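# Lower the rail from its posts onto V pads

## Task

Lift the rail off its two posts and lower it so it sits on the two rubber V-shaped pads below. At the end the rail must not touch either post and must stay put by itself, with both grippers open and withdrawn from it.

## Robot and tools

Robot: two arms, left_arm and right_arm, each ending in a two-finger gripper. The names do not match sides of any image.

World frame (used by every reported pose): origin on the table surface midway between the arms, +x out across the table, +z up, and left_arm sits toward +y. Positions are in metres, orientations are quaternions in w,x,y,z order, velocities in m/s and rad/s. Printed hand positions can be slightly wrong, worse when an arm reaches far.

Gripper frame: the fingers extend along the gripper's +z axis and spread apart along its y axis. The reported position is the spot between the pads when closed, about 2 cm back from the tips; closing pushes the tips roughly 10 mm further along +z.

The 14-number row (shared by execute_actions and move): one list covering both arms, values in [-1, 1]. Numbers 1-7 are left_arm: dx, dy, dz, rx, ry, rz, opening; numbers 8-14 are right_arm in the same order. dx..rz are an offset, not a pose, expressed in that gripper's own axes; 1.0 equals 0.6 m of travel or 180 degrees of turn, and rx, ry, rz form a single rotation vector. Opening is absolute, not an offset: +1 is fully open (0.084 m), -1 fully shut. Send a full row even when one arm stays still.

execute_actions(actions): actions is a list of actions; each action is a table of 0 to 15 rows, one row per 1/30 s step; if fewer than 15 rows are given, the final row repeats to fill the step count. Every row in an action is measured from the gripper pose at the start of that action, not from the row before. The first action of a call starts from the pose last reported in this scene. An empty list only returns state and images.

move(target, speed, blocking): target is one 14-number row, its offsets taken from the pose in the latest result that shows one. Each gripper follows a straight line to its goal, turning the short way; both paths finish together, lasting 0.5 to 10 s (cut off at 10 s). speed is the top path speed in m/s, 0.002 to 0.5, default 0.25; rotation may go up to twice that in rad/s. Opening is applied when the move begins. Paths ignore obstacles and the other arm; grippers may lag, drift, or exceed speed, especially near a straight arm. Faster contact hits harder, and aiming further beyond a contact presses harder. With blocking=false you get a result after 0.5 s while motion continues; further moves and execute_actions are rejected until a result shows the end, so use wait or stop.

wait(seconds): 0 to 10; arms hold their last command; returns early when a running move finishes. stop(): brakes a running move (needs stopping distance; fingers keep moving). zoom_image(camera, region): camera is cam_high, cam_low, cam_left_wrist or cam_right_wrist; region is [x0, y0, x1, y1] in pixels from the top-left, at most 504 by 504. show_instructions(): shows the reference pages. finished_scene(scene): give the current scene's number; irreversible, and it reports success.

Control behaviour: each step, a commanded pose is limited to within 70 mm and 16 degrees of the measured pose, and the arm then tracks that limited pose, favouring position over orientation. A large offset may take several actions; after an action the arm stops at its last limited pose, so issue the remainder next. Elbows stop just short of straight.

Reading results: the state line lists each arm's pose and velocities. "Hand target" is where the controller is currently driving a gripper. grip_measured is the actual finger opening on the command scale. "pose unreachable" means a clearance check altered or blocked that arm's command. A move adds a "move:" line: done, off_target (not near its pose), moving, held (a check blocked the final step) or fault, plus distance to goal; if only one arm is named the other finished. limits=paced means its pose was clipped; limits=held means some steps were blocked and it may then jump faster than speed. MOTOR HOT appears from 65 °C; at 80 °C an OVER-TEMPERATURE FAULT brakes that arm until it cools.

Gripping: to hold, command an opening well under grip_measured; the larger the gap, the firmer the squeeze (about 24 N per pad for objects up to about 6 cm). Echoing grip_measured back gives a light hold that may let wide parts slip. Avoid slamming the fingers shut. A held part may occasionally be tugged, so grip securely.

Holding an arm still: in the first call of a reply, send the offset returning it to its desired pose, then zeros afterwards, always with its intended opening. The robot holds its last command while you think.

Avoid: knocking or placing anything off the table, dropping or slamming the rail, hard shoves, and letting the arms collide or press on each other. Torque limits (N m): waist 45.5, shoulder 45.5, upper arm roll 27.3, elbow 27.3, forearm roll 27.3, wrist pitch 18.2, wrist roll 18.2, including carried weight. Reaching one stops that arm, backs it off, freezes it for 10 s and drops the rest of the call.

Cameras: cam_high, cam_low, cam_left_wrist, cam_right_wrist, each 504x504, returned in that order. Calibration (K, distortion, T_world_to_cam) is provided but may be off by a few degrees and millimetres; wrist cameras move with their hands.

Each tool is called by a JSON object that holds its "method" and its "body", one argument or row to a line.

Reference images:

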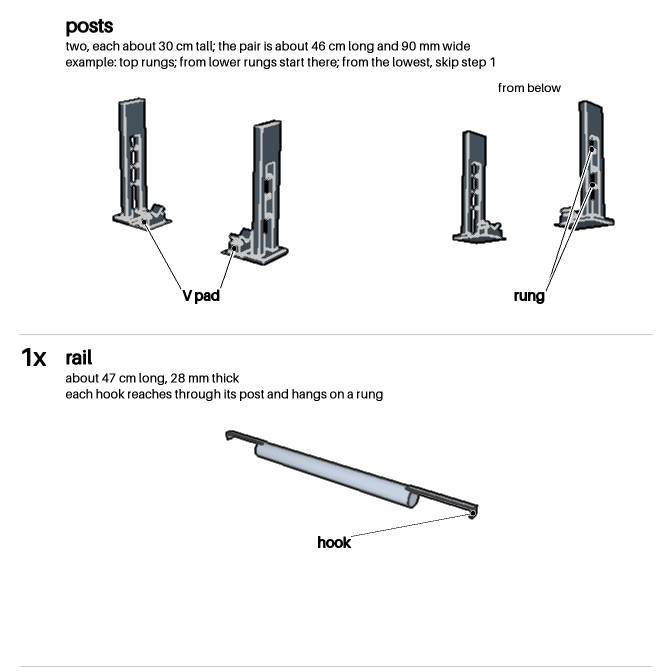

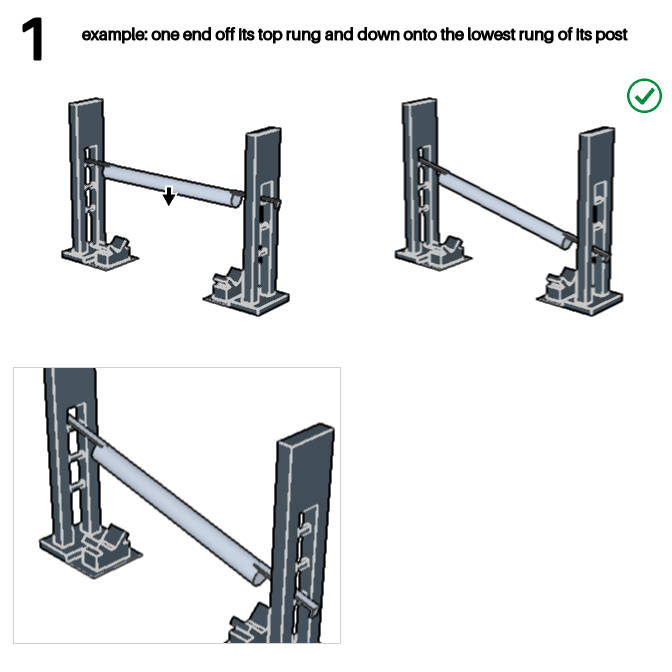

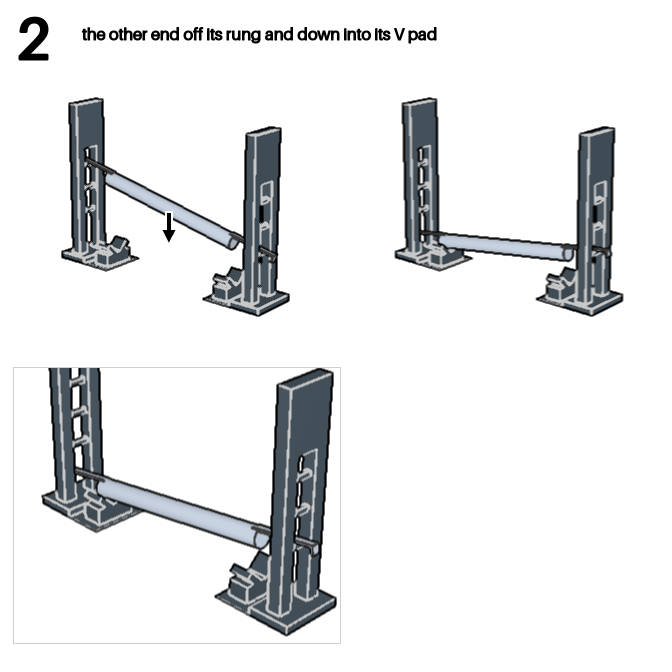

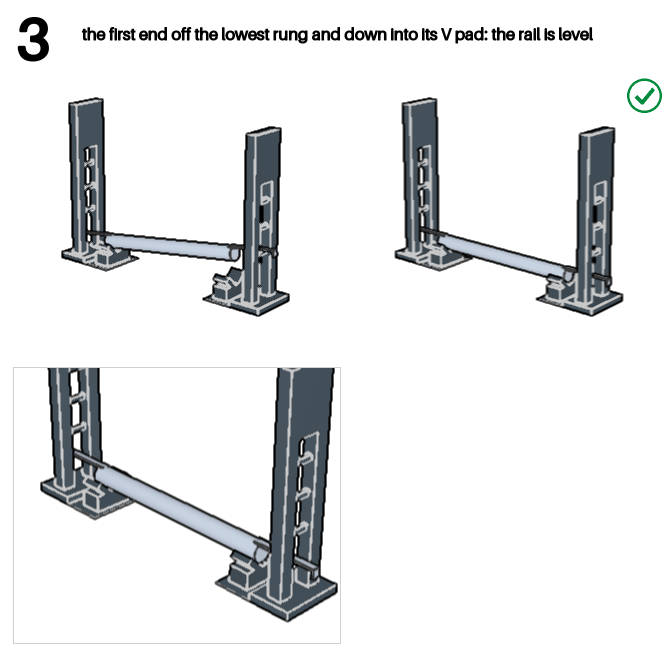

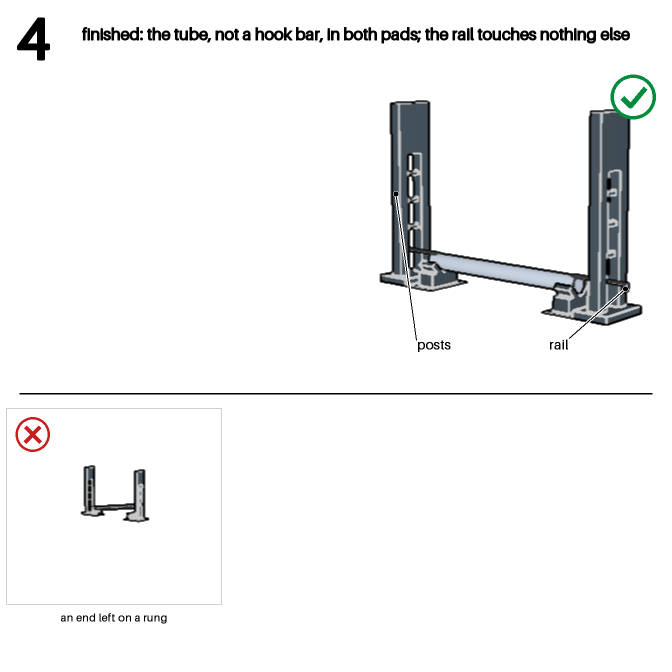

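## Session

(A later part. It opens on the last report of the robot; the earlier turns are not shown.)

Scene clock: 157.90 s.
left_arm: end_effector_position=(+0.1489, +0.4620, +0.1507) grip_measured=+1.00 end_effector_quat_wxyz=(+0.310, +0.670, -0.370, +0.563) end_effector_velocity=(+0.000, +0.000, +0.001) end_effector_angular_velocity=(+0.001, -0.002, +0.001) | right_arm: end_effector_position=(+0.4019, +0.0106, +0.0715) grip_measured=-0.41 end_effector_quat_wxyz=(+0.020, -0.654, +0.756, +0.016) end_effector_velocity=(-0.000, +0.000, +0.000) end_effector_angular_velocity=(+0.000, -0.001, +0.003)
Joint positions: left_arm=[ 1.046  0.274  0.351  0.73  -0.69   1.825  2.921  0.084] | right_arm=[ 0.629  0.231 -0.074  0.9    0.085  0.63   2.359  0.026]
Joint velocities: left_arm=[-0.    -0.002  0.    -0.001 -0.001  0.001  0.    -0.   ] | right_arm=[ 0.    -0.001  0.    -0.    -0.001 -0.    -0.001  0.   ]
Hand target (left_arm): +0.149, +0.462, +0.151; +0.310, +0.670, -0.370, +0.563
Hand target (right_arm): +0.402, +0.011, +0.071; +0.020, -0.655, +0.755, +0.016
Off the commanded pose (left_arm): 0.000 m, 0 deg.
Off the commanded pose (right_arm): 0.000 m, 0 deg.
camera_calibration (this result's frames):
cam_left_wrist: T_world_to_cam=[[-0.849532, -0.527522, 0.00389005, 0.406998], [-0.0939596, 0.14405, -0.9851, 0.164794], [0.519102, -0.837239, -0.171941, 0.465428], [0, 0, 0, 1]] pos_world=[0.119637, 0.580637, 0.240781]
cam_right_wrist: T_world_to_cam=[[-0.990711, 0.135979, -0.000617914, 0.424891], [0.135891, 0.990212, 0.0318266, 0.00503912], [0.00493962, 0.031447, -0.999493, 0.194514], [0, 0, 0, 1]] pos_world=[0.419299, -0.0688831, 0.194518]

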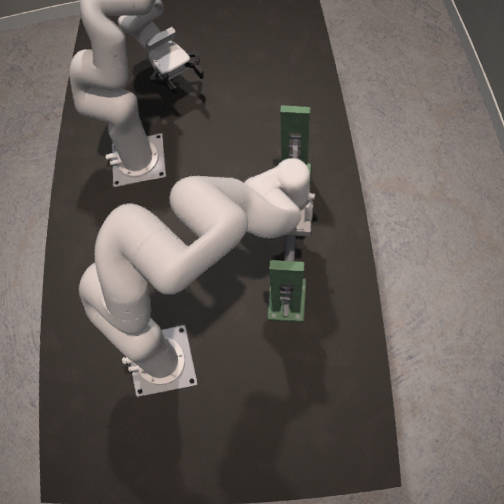

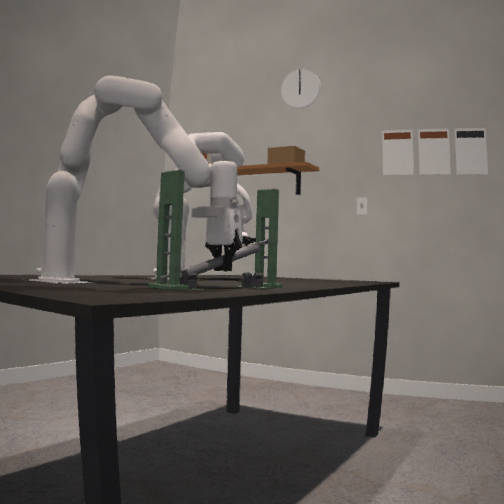

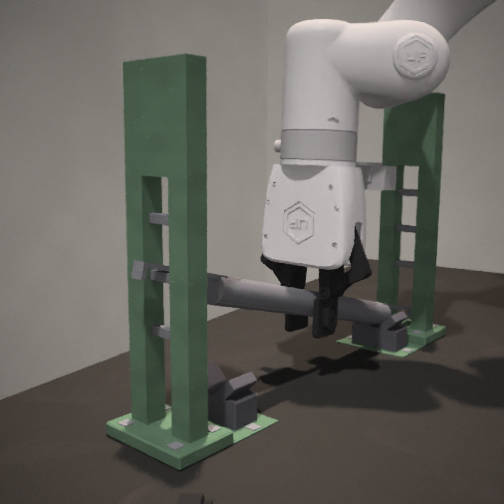

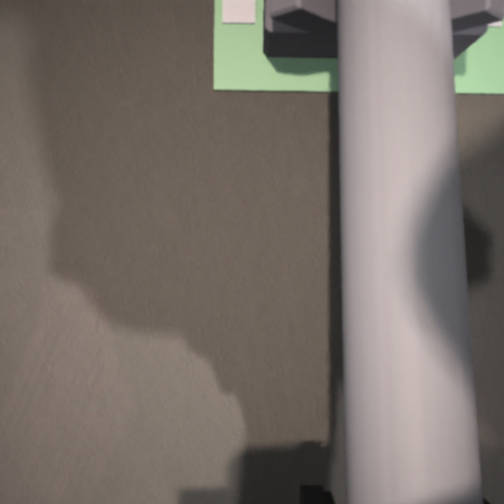

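{"method": "move", "body": {
  "target": [0,0,0,0,0,0,1, -0.0011,0,-0.0217,0,0,0,-1],
  "speed": 0.025
}}

{"method": "zoom_image", "body": {
  "camera": "cam_left_wrist",
  "region": [100, 180, 460, 380]
}}

{"method": "move", "body": {
  "target": [0,0,0,0,0,0,1, 0.0732,0,-0.0037,0,0,0,-1],
  "speed": 0.03
}}

{"method": "zoom_image", "body": {
  "camera": "cam_low",
  "region": [230, 210, 290, 270]
}}

{"method": "zoom_image", "body": {
  "camera": "cam_left_wrist",
  "region": [340, 240, 450, 350]
}}

Scene clock: 164.97 s.
left_arm: end_effector_position=(+0.1489, +0.4620, +0.1507) grip_measured=+1.00 end_effector_quat_wxyz=(+0.310, +0.670, -0.370, +0.563) end_effector_velocity=(-0.000, +0.000, -0.001) end_effector_angular_velocity=(-0.001, +0.002, +0.002) | right_arm: end_effector_position=(+0.4018, +0.0105, +0.0843) grip_measured=-0.41 end_effector_quat_wxyz=(+0.020, -0.654, +0.756, +0.016) end_effector_velocity=(-0.000, -0.000, +0.002) end_effector_angular_velocity=(-0.001, +0.001, -0.000)
Joint positions: left_arm=[ 1.046  0.274  0.351  0.73  -0.69   1.825  2.921  0.084] | right_arm=[ 0.63   0.203 -0.076  0.907  0.078  0.665  2.365  0.026]
Joint velocities: left_arm=[ 0.001  0.002  0.     0.     0.    -0.001 -0.    -0.   ] | right_arm=[ 0.    -0.003 -0.     0.002 -0.001  0.006  0.001 -0.   ]
Hand target (left_arm): +0.149, +0.462, +0.151; +0.310, +0.670, -0.370, +0.563
Hand target (right_arm): +0.402, +0.011, +0.085; +0.020, -0.654, +0.756, +0.016
Off the commanded pose (left_arm): 0.000 m, 0 deg.
Off the commanded pose (right_arm): 0.000 m, 0 deg.
move: done
camera_calibration (this result's frames):
cam_left_wrist: T_world_to_cam=[[-0.849532, -0.527522, 0.00388995, 0.406998], [-0.0939595, 0.14405, -0.9851, 0.164794], [0.519102, -0.837239, -0.171941, 0.465428], [0, 0, 0, 1]] pos_world=[0.119637, 0.580637, 0.240781]
cam_right_wrist: T_world_to_cam=[[-0.990716, 0.135949, -0.000475312, 0.424799], [0.135867, 0.990223, 0.0316076, 0.0047565], [0.00476769, 0.0312495, -0.9995, 0.207336], [0, 0, 0, 1]] pos_world=[0.419221, -0.0689404, 0.207284]

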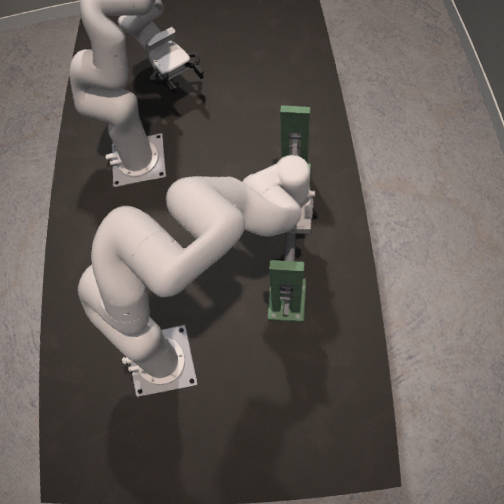

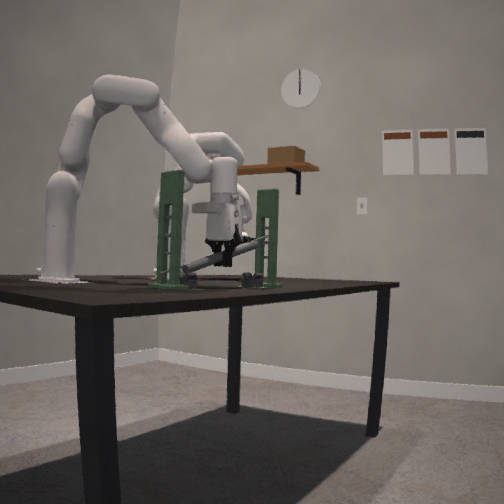

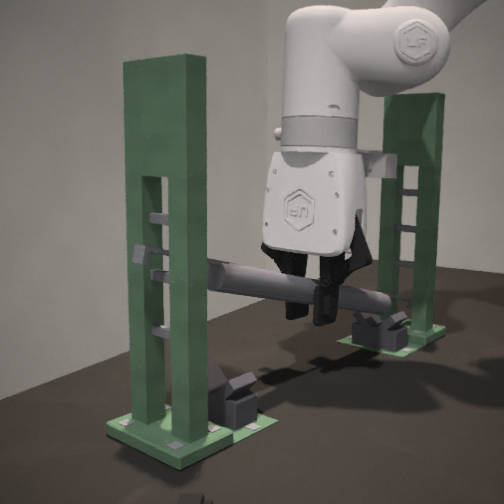

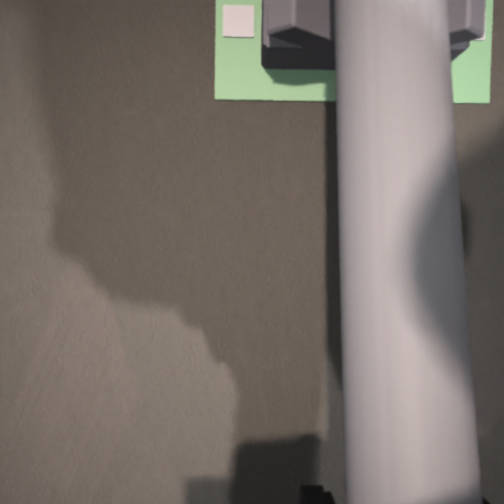

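Region (100, 180, 460, 380) of cam_left_wrist's 504x504 image, scaled by 1.400, with more detail than that image has.

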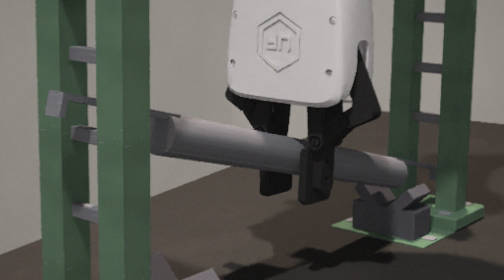

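Scene clock: 166.77 s.
left_arm: end_effector_position=(+0.1489, +0.4620, +0.1507) grip_measured=+1.00 end_effector_quat_wxyz=(+0.310, +0.670, -0.370, +0.563) end_effector_velocity=(-0.001, +0.000, +0.000) end_effector_angular_velocity=(+0.001, +0.001, -0.000) | right_arm: end_effector_position=(+0.3957, -0.0328, +0.0842) grip_measured=-0.41 end_effector_quat_wxyz=(+0.020, -0.654, +0.756, +0.016) end_effector_velocity=(-0.000, -0.001, +0.001) end_effector_angular_velocity=(+0.002, -0.002, +0.002)
Joint positions: left_arm=[ 1.046  0.274  0.351  0.73  -0.69   1.825  2.921  0.084] | right_arm=[ 0.592  0.114 -0.103  0.787  0.079  0.636  2.297  0.026]
Joint velocities: left_arm=[ 0.001 -0.001  0.     0.     0.002 -0.     0.    -0.   ] | right_arm=[-0.001 -0.006 -0.001 -0.005  0.    -0.002 -0.004 -0.   ]
Hand target (left_arm): +0.149, +0.462, +0.151; +0.310, +0.670, -0.370, +0.563
Hand target (right_arm): +0.396, -0.033, +0.084; +0.020, -0.654, +0.756, +0.016
Off the commanded pose (left_arm): 0.000 m, 0 deg.
Off the commanded pose (right_arm): 0.000 m, 0 deg.
move: done
camera_calibration (this result's frames):
cam_left_wrist: T_world_to_cam=[[-0.849532, -0.527522, 0.00389009, 0.406998], [-0.0939595, 0.14405, -0.9851, 0.164794], [0.519102, -0.837239, -0.171941, 0.465428], [0, 0, 0, 1]] pos_world=[0.119637, 0.580637, 0.240781]
cam_right_wrist: T_world_to_cam=[[-0.990729, 0.135854, -0.00066405, 0.424683], [0.135766, 0.99024, 0.0314877, 0.0485038], [0.00493531, 0.0311056, -0.999504, 0.20862], [0, 0, 0, 1]] pos_world=[0.413131, -0.112215, 0.207271]

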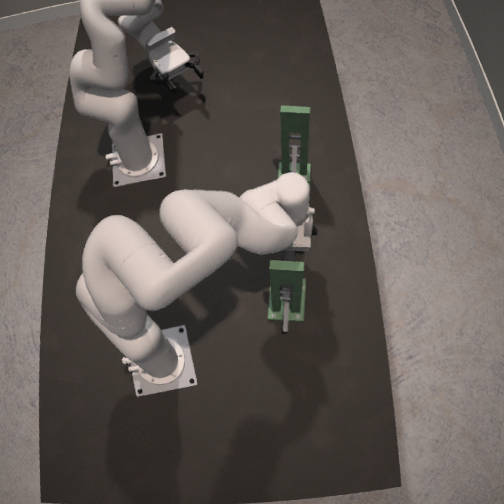

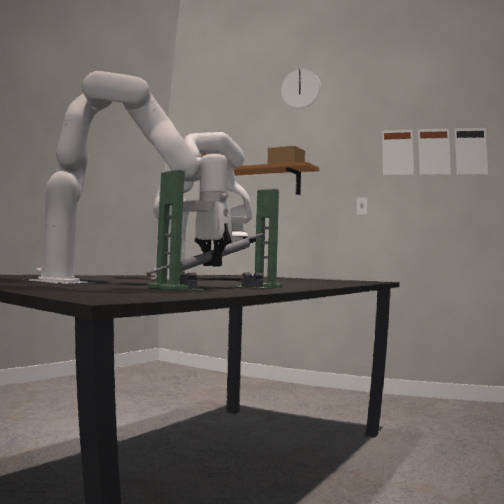

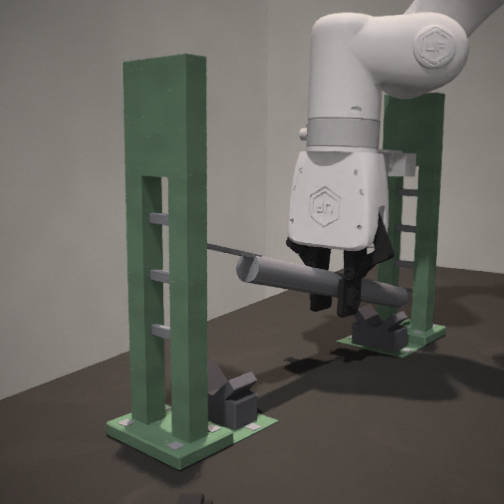

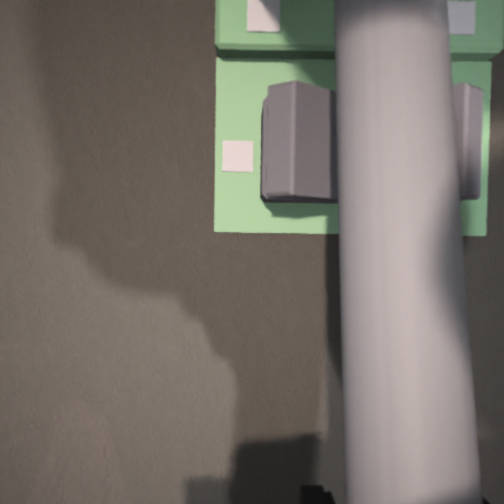

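Region (230, 210, 290, 270) of cam_low's 504x504 image, scaled by 8.400, with more detail than that image has.

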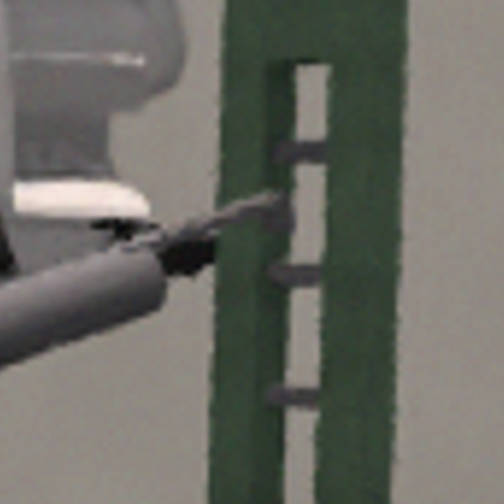

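Region (340, 240, 450, 350) of cam_left_wrist's 504x504 image, scaled by 4.582, with more detail than that image has.

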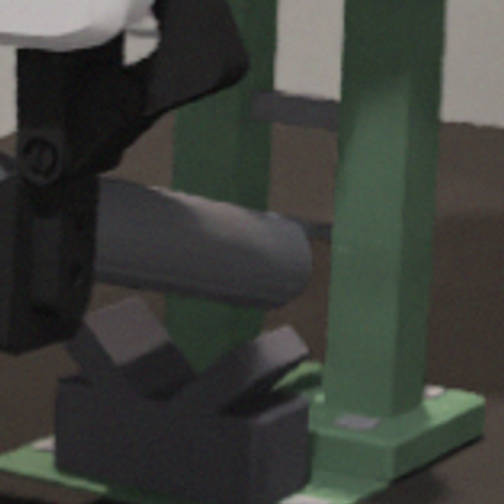

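{"method": "move", "body": {
  "target": [0,0,0,0,0,0,1, 0.0093,0,0.053,0,0.0811,0,-1],
  "speed": 0.04
}}

{"method": "zoom_image", "body": {
  "camera": "cam_low",
  "region": [140, 200, 290, 300]
}}

{"method": "zoom_image", "body": {
  "camera": "cam_left_wrist",
  "region": [340, 240, 450, 350]
}}

Scene clock: 175.10 s.
left_arm: end_effector_position=(+0.1489, +0.4620, +0.1507) grip_measured=+1.00 end_effector_quat_wxyz=(+0.310, +0.670, -0.370, +0.563) end_effector_velocity=(+0.000, -0.000, -0.000) end_effector_angular_velocity=(-0.001, +0.001, -0.001) | right_arm: end_effector_position=(+0.3951, -0.0366, +0.0522) grip_measured=-0.41 end_effector_quat_wxyz=(-0.075, -0.651, +0.752, -0.067) end_effector_velocity=(+0.001, -0.000, -0.001) end_effector_angular_velocity=(-0.012, +0.000, -0.002)
Joint positions: left_arm=[ 1.046  0.274  0.351  0.73  -0.69   1.825  2.921  0.084] | right_arm=[ 0.673  0.287 -0.126  0.946 -0.136  0.816  2.52   0.026]
Joint velocities: left_arm=[-0.     0.001 -0.001 -0.     0.    -0.     0.     0.   ] | right_arm=[ 0.004  0.009 -0.002  0.01  -0.008  0.011  0.009  0.   ]
Hand target (left_arm): +0.149, +0.462, +0.151; +0.310, +0.670, -0.370, +0.563
Hand target (right_arm): +0.395, -0.037, +0.052; -0.076, -0.651, +0.752, -0.067
Off the commanded pose (left_arm): 0.000 m, 0 deg.
Off the commanded pose (right_arm): 0.000 m, 0 deg.
move: done
camera_calibration (this result's frames):
cam_left_wrist: T_world_to_cam=[[-0.849532, -0.527522, 0.00389019, 0.406998], [-0.0939595, 0.14405, -0.9851, 0.164794], [0.519102, -0.837239, -0.171941, 0.465428], [0, 0, 0, 1]] pos_world=[0.119637, 0.580637, 0.240781]
cam_right_wrist: T_world_to_cam=[[-0.990652, 0.136412, 0.000475487, 0.424562], [0.132963, 0.966375, -0.22009, 0.0667566], [-0.0304823, -0.217969, -0.97548, 0.180371], [0, 0, 0, 1]] pos_world=[0.417215, -0.0831119, 0.190439]

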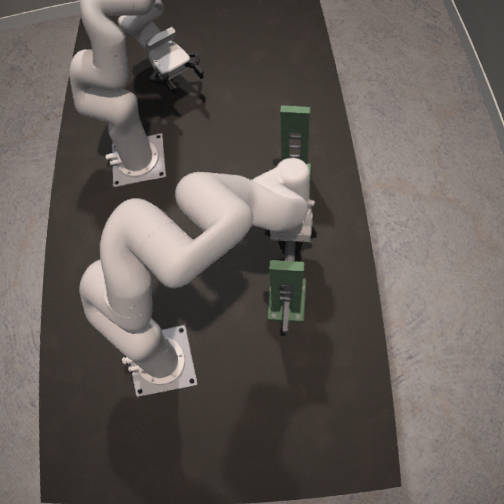

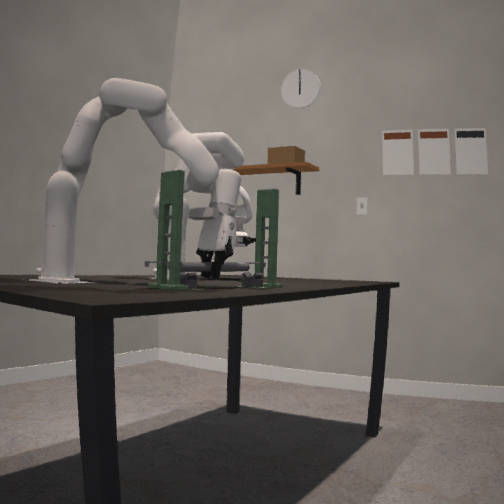

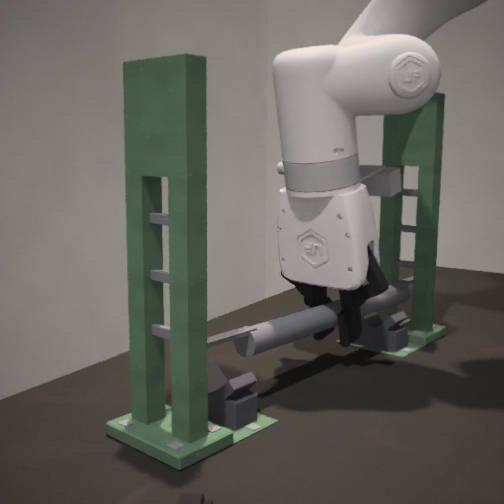

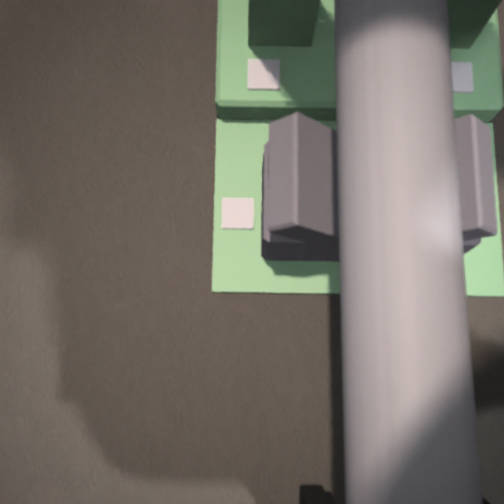

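Region (140, 200, 290, 300) of cam_low's 504x504 image, scaled by 3.360, with more detail than that image has.

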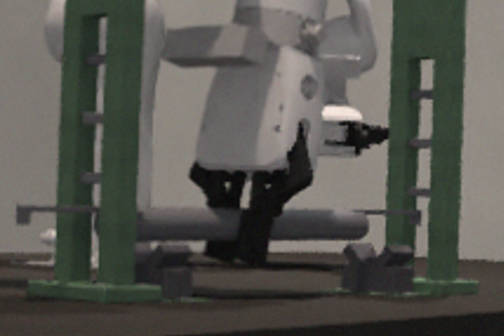

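Region (340, 240, 450, 350) of cam_left_wrist's 504x504 image, scaled by 4.582, with more detail than that image has.

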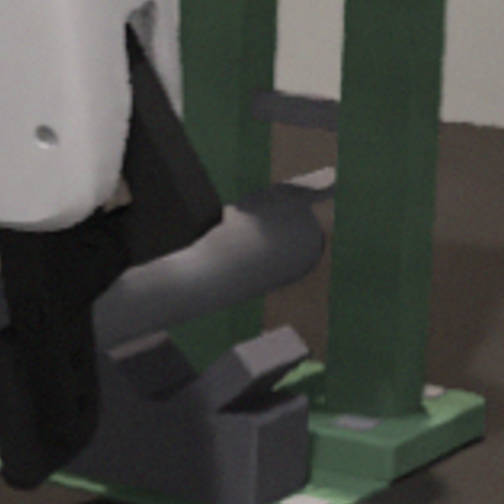

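{"method": "move", "body": {
  "target": [0,0,0,0,0,0,1, -0.0707,0,-0.0078,0,0.003,0,-1],
  "speed": 0.03
}}

{"method": "zoom_image", "body": {
  "camera": "cam_low",
  "region": [140, 200, 290, 300]
}}

{"method": "zoom_image", "body": {
  "camera": "cam_left_wrist",
  "region": [100, 300, 300, 470]
}}

Scene clock: 180.60 s.
left_arm: end_effector_position=(+0.1489, +0.4620, +0.1507) grip_measured=+1.00 end_effector_quat_wxyz=(+0.310, +0.670, -0.370, +0.563) end_effector_velocity=(-0.000, -0.000, -0.001) end_effector_angular_velocity=(-0.002, +0.001, +0.001) | right_arm: end_effector_position=(+0.4010, +0.0052, +0.0483) grip_measured=-0.41 end_effector_quat_wxyz=(-0.079, -0.651, +0.752, -0.070) end_effector_velocity=(+0.002, +0.002, +0.000) end_effector_angular_velocity=(-0.001, -0.001, -0.002)
Joint positions: left_arm=[ 1.046  0.274  0.351  0.73  -0.69   1.825  2.921  0.084] | right_arm=[ 0.706  0.386 -0.102  1.087 -0.121  0.871  2.565  0.026]
Joint velocities: left_arm=[ 0.     0.003  0.001 -0.    -0.    -0.001  0.    -0.   ] | right_arm=[ 0.001  0.006 -0.     0.01   0.001  0.005  0.002 -0.   ]
Hand target (left_arm): +0.149, +0.462, +0.151; +0.310, +0.670, -0.370, +0.563
Hand target (right_arm): +0.401, +0.005, +0.048; -0.079, -0.651, +0.752, -0.070
Off the commanded pose (left_arm): 0.000 m, 0 deg.
Off the commanded pose (right_arm): 0.000 m, 0 deg.
move: done
camera_calibration (this result's frames):
cam_left_wrist: T_world_to_cam=[[-0.849532, -0.527522, 0.00389014, 0.406998], [-0.0939594, 0.14405, -0.9851, 0.164794], [0.519102, -0.83724, -0.171941, 0.465428], [0, 0, 0, 1]] pos_world=[0.119637, 0.580637, 0.240781]
cam_right_wrist: T_world_to_cam=[[-0.990633, 0.136549, 0.000665303, 0.424649], [0.132765, 0.964304, -0.22911, 0.0252296], [-0.0319262, -0.226876, -0.9734, 0.186363], [0, 0, 0, 1]] pos_world=[0.423272, -0.0400329, 0.186904]

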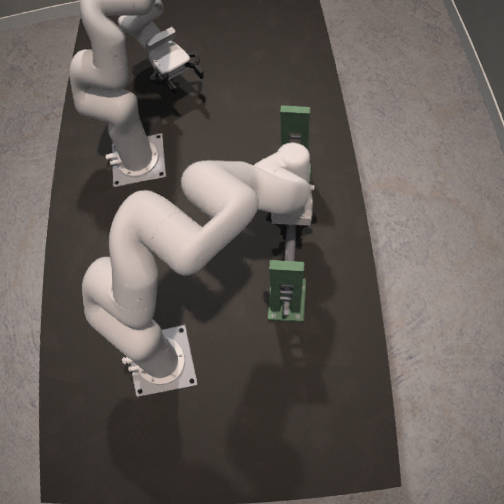

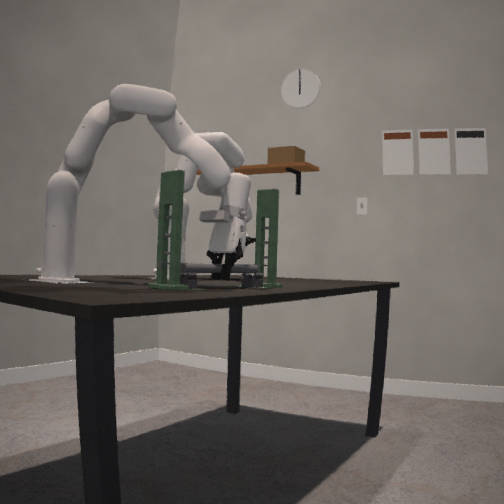

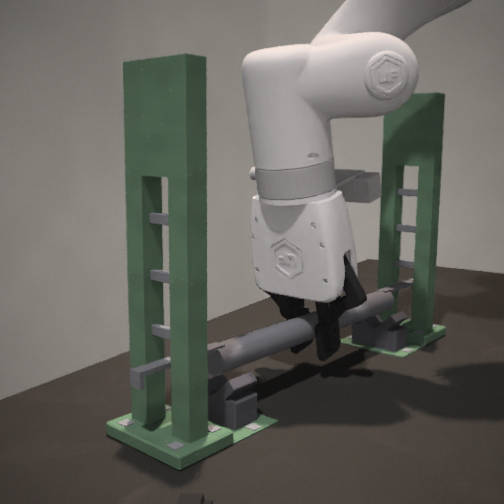

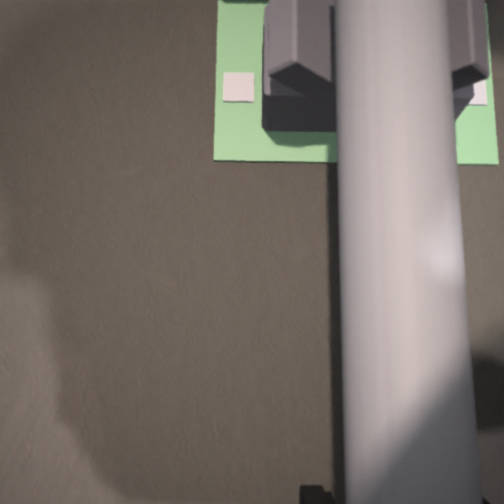

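Region (140, 200, 290, 300) of cam_low's 504x504 image, scaled by 3.360, with more detail than that image has.

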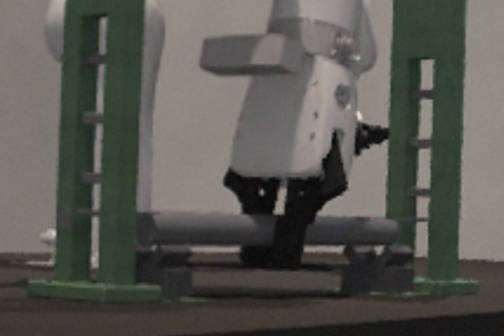

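Region (100, 300, 300, 470) of cam_left_wrist's 504x504 image, scaled by 2.520, with more detail than that image has; it fills the top 428 rows of this view, and the rest is white.

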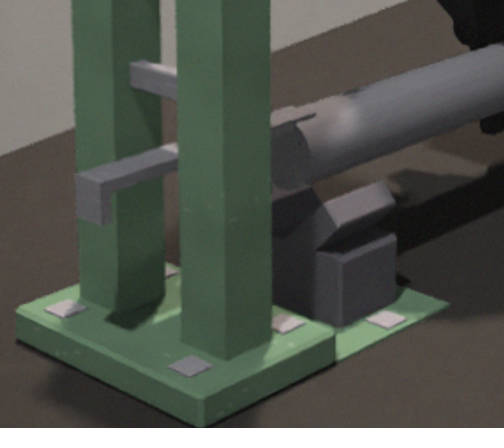

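{"method": "move", "body": {
  "target": [0,0,0,0,0,0,1, -0.0039,0,0.0179,0,0,0,-1],
  "speed": 0.015
}}

{"method": "zoom_image", "body": {
  "camera": "cam_low",
  "region": [140, 230, 290, 300]
}}

{"method": "zoom_image", "body": {
  "camera": "cam_left_wrist",
  "region": [320, 260, 440, 360]
}}

Scene clock: 183.60 s.
left_arm: end_effector_position=(+0.1489, +0.4620, +0.1507) grip_measured=+1.00 end_effector_quat_wxyz=(+0.310, +0.670, -0.370, +0.563) end_effector_velocity=(+0.000, -0.001, +0.000) end_effector_angular_velocity=(-0.002, -0.001, +0.001) | right_arm: end_effector_position=(+0.4010, +0.0052, +0.0374) grip_measured=-0.41 end_effector_quat_wxyz=(-0.079, -0.651, +0.752, -0.070) end_effector_velocity=(+0.001, +0.001, -0.000) end_effector_angular_velocity=(+0.003, -0.004, +0.000)
Joint positions: left_arm=[ 1.046  0.274  0.351  0.73  -0.69   1.825  2.921  0.084] | right_arm=[ 0.705  0.409 -0.101  1.083 -0.121  0.845  2.567  0.026]
Joint velocities: left_arm=[ 0.    -0.    -0.001 -0.002 -0.001  0.001  0.    -0.   ] | right_arm=[-0.     0.002 -0.     0.002 -0.    -0.005  0.001 -0.   ]
Hand target (left_arm): +0.149, +0.462, +0.151; +0.310, +0.670, -0.370, +0.563
Hand target (right_arm): +0.401, +0.005, +0.037; -0.079, -0.651, +0.752, -0.070
Off the commanded pose (left_arm): 0.000 m, 0 deg.
Off the commanded pose (right_arm): 0.000 m, 0 deg.
move: done
camera_calibration (this result's frames):
cam_left_wrist: T_world_to_cam=[[-0.849532, -0.527522, 0.00389017, 0.406998], [-0.0939594, 0.14405, -0.9851, 0.164794], [0.519102, -0.837239, -0.17194, 0.465428], [0, 0, 0, 1]] pos_world=[0.119637, 0.580637, 0.240781]
cam_right_wrist: T_world_to_cam=[[-0.990634, 0.136541, 0.000698695, 0.424667], [0.13275, 0.964303, -0.229123, 0.0227047], [-0.0319583, -0.226884, -0.973397, 0.175825], [0, 0, 0, 1]] pos_world=[0.423295, -0.0399867, 0.176053]

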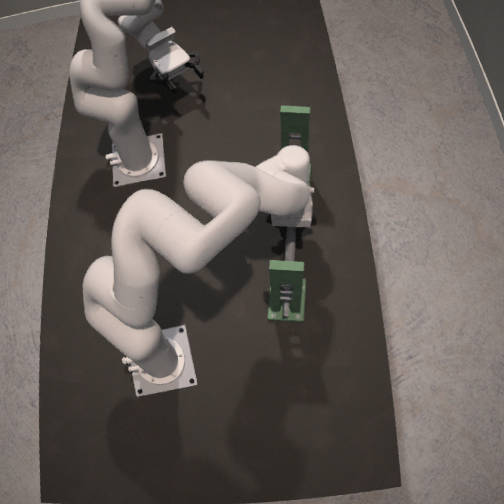

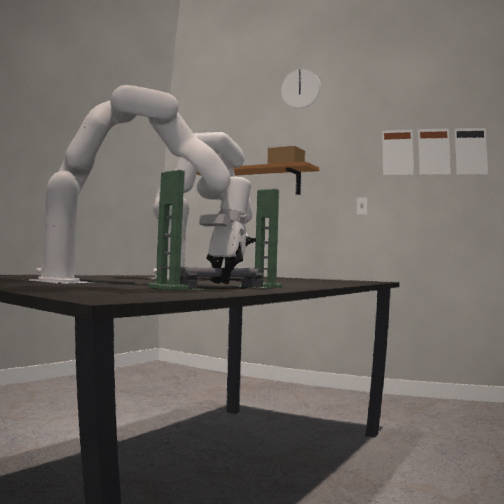

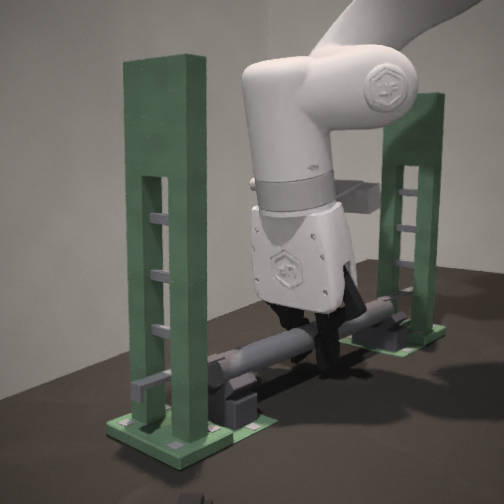

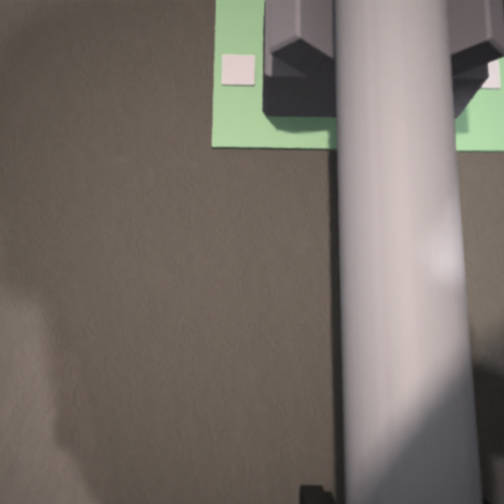

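Region (140, 230, 290, 300) of cam_low's 504x504 image, scaled by 3.360, with more detail than that image has; it fills the top 235 rows of this view, and the rest is white.

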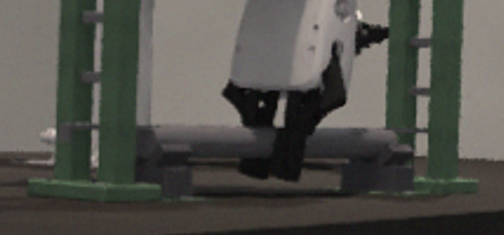

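Region (320, 260, 440, 360) of cam_left_wrist's 504x504 image, scaled by 4.200, with more detail than that image has.

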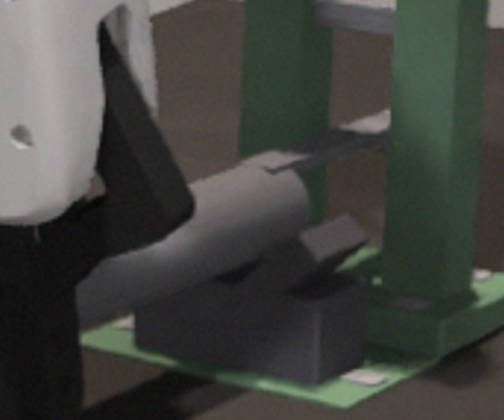

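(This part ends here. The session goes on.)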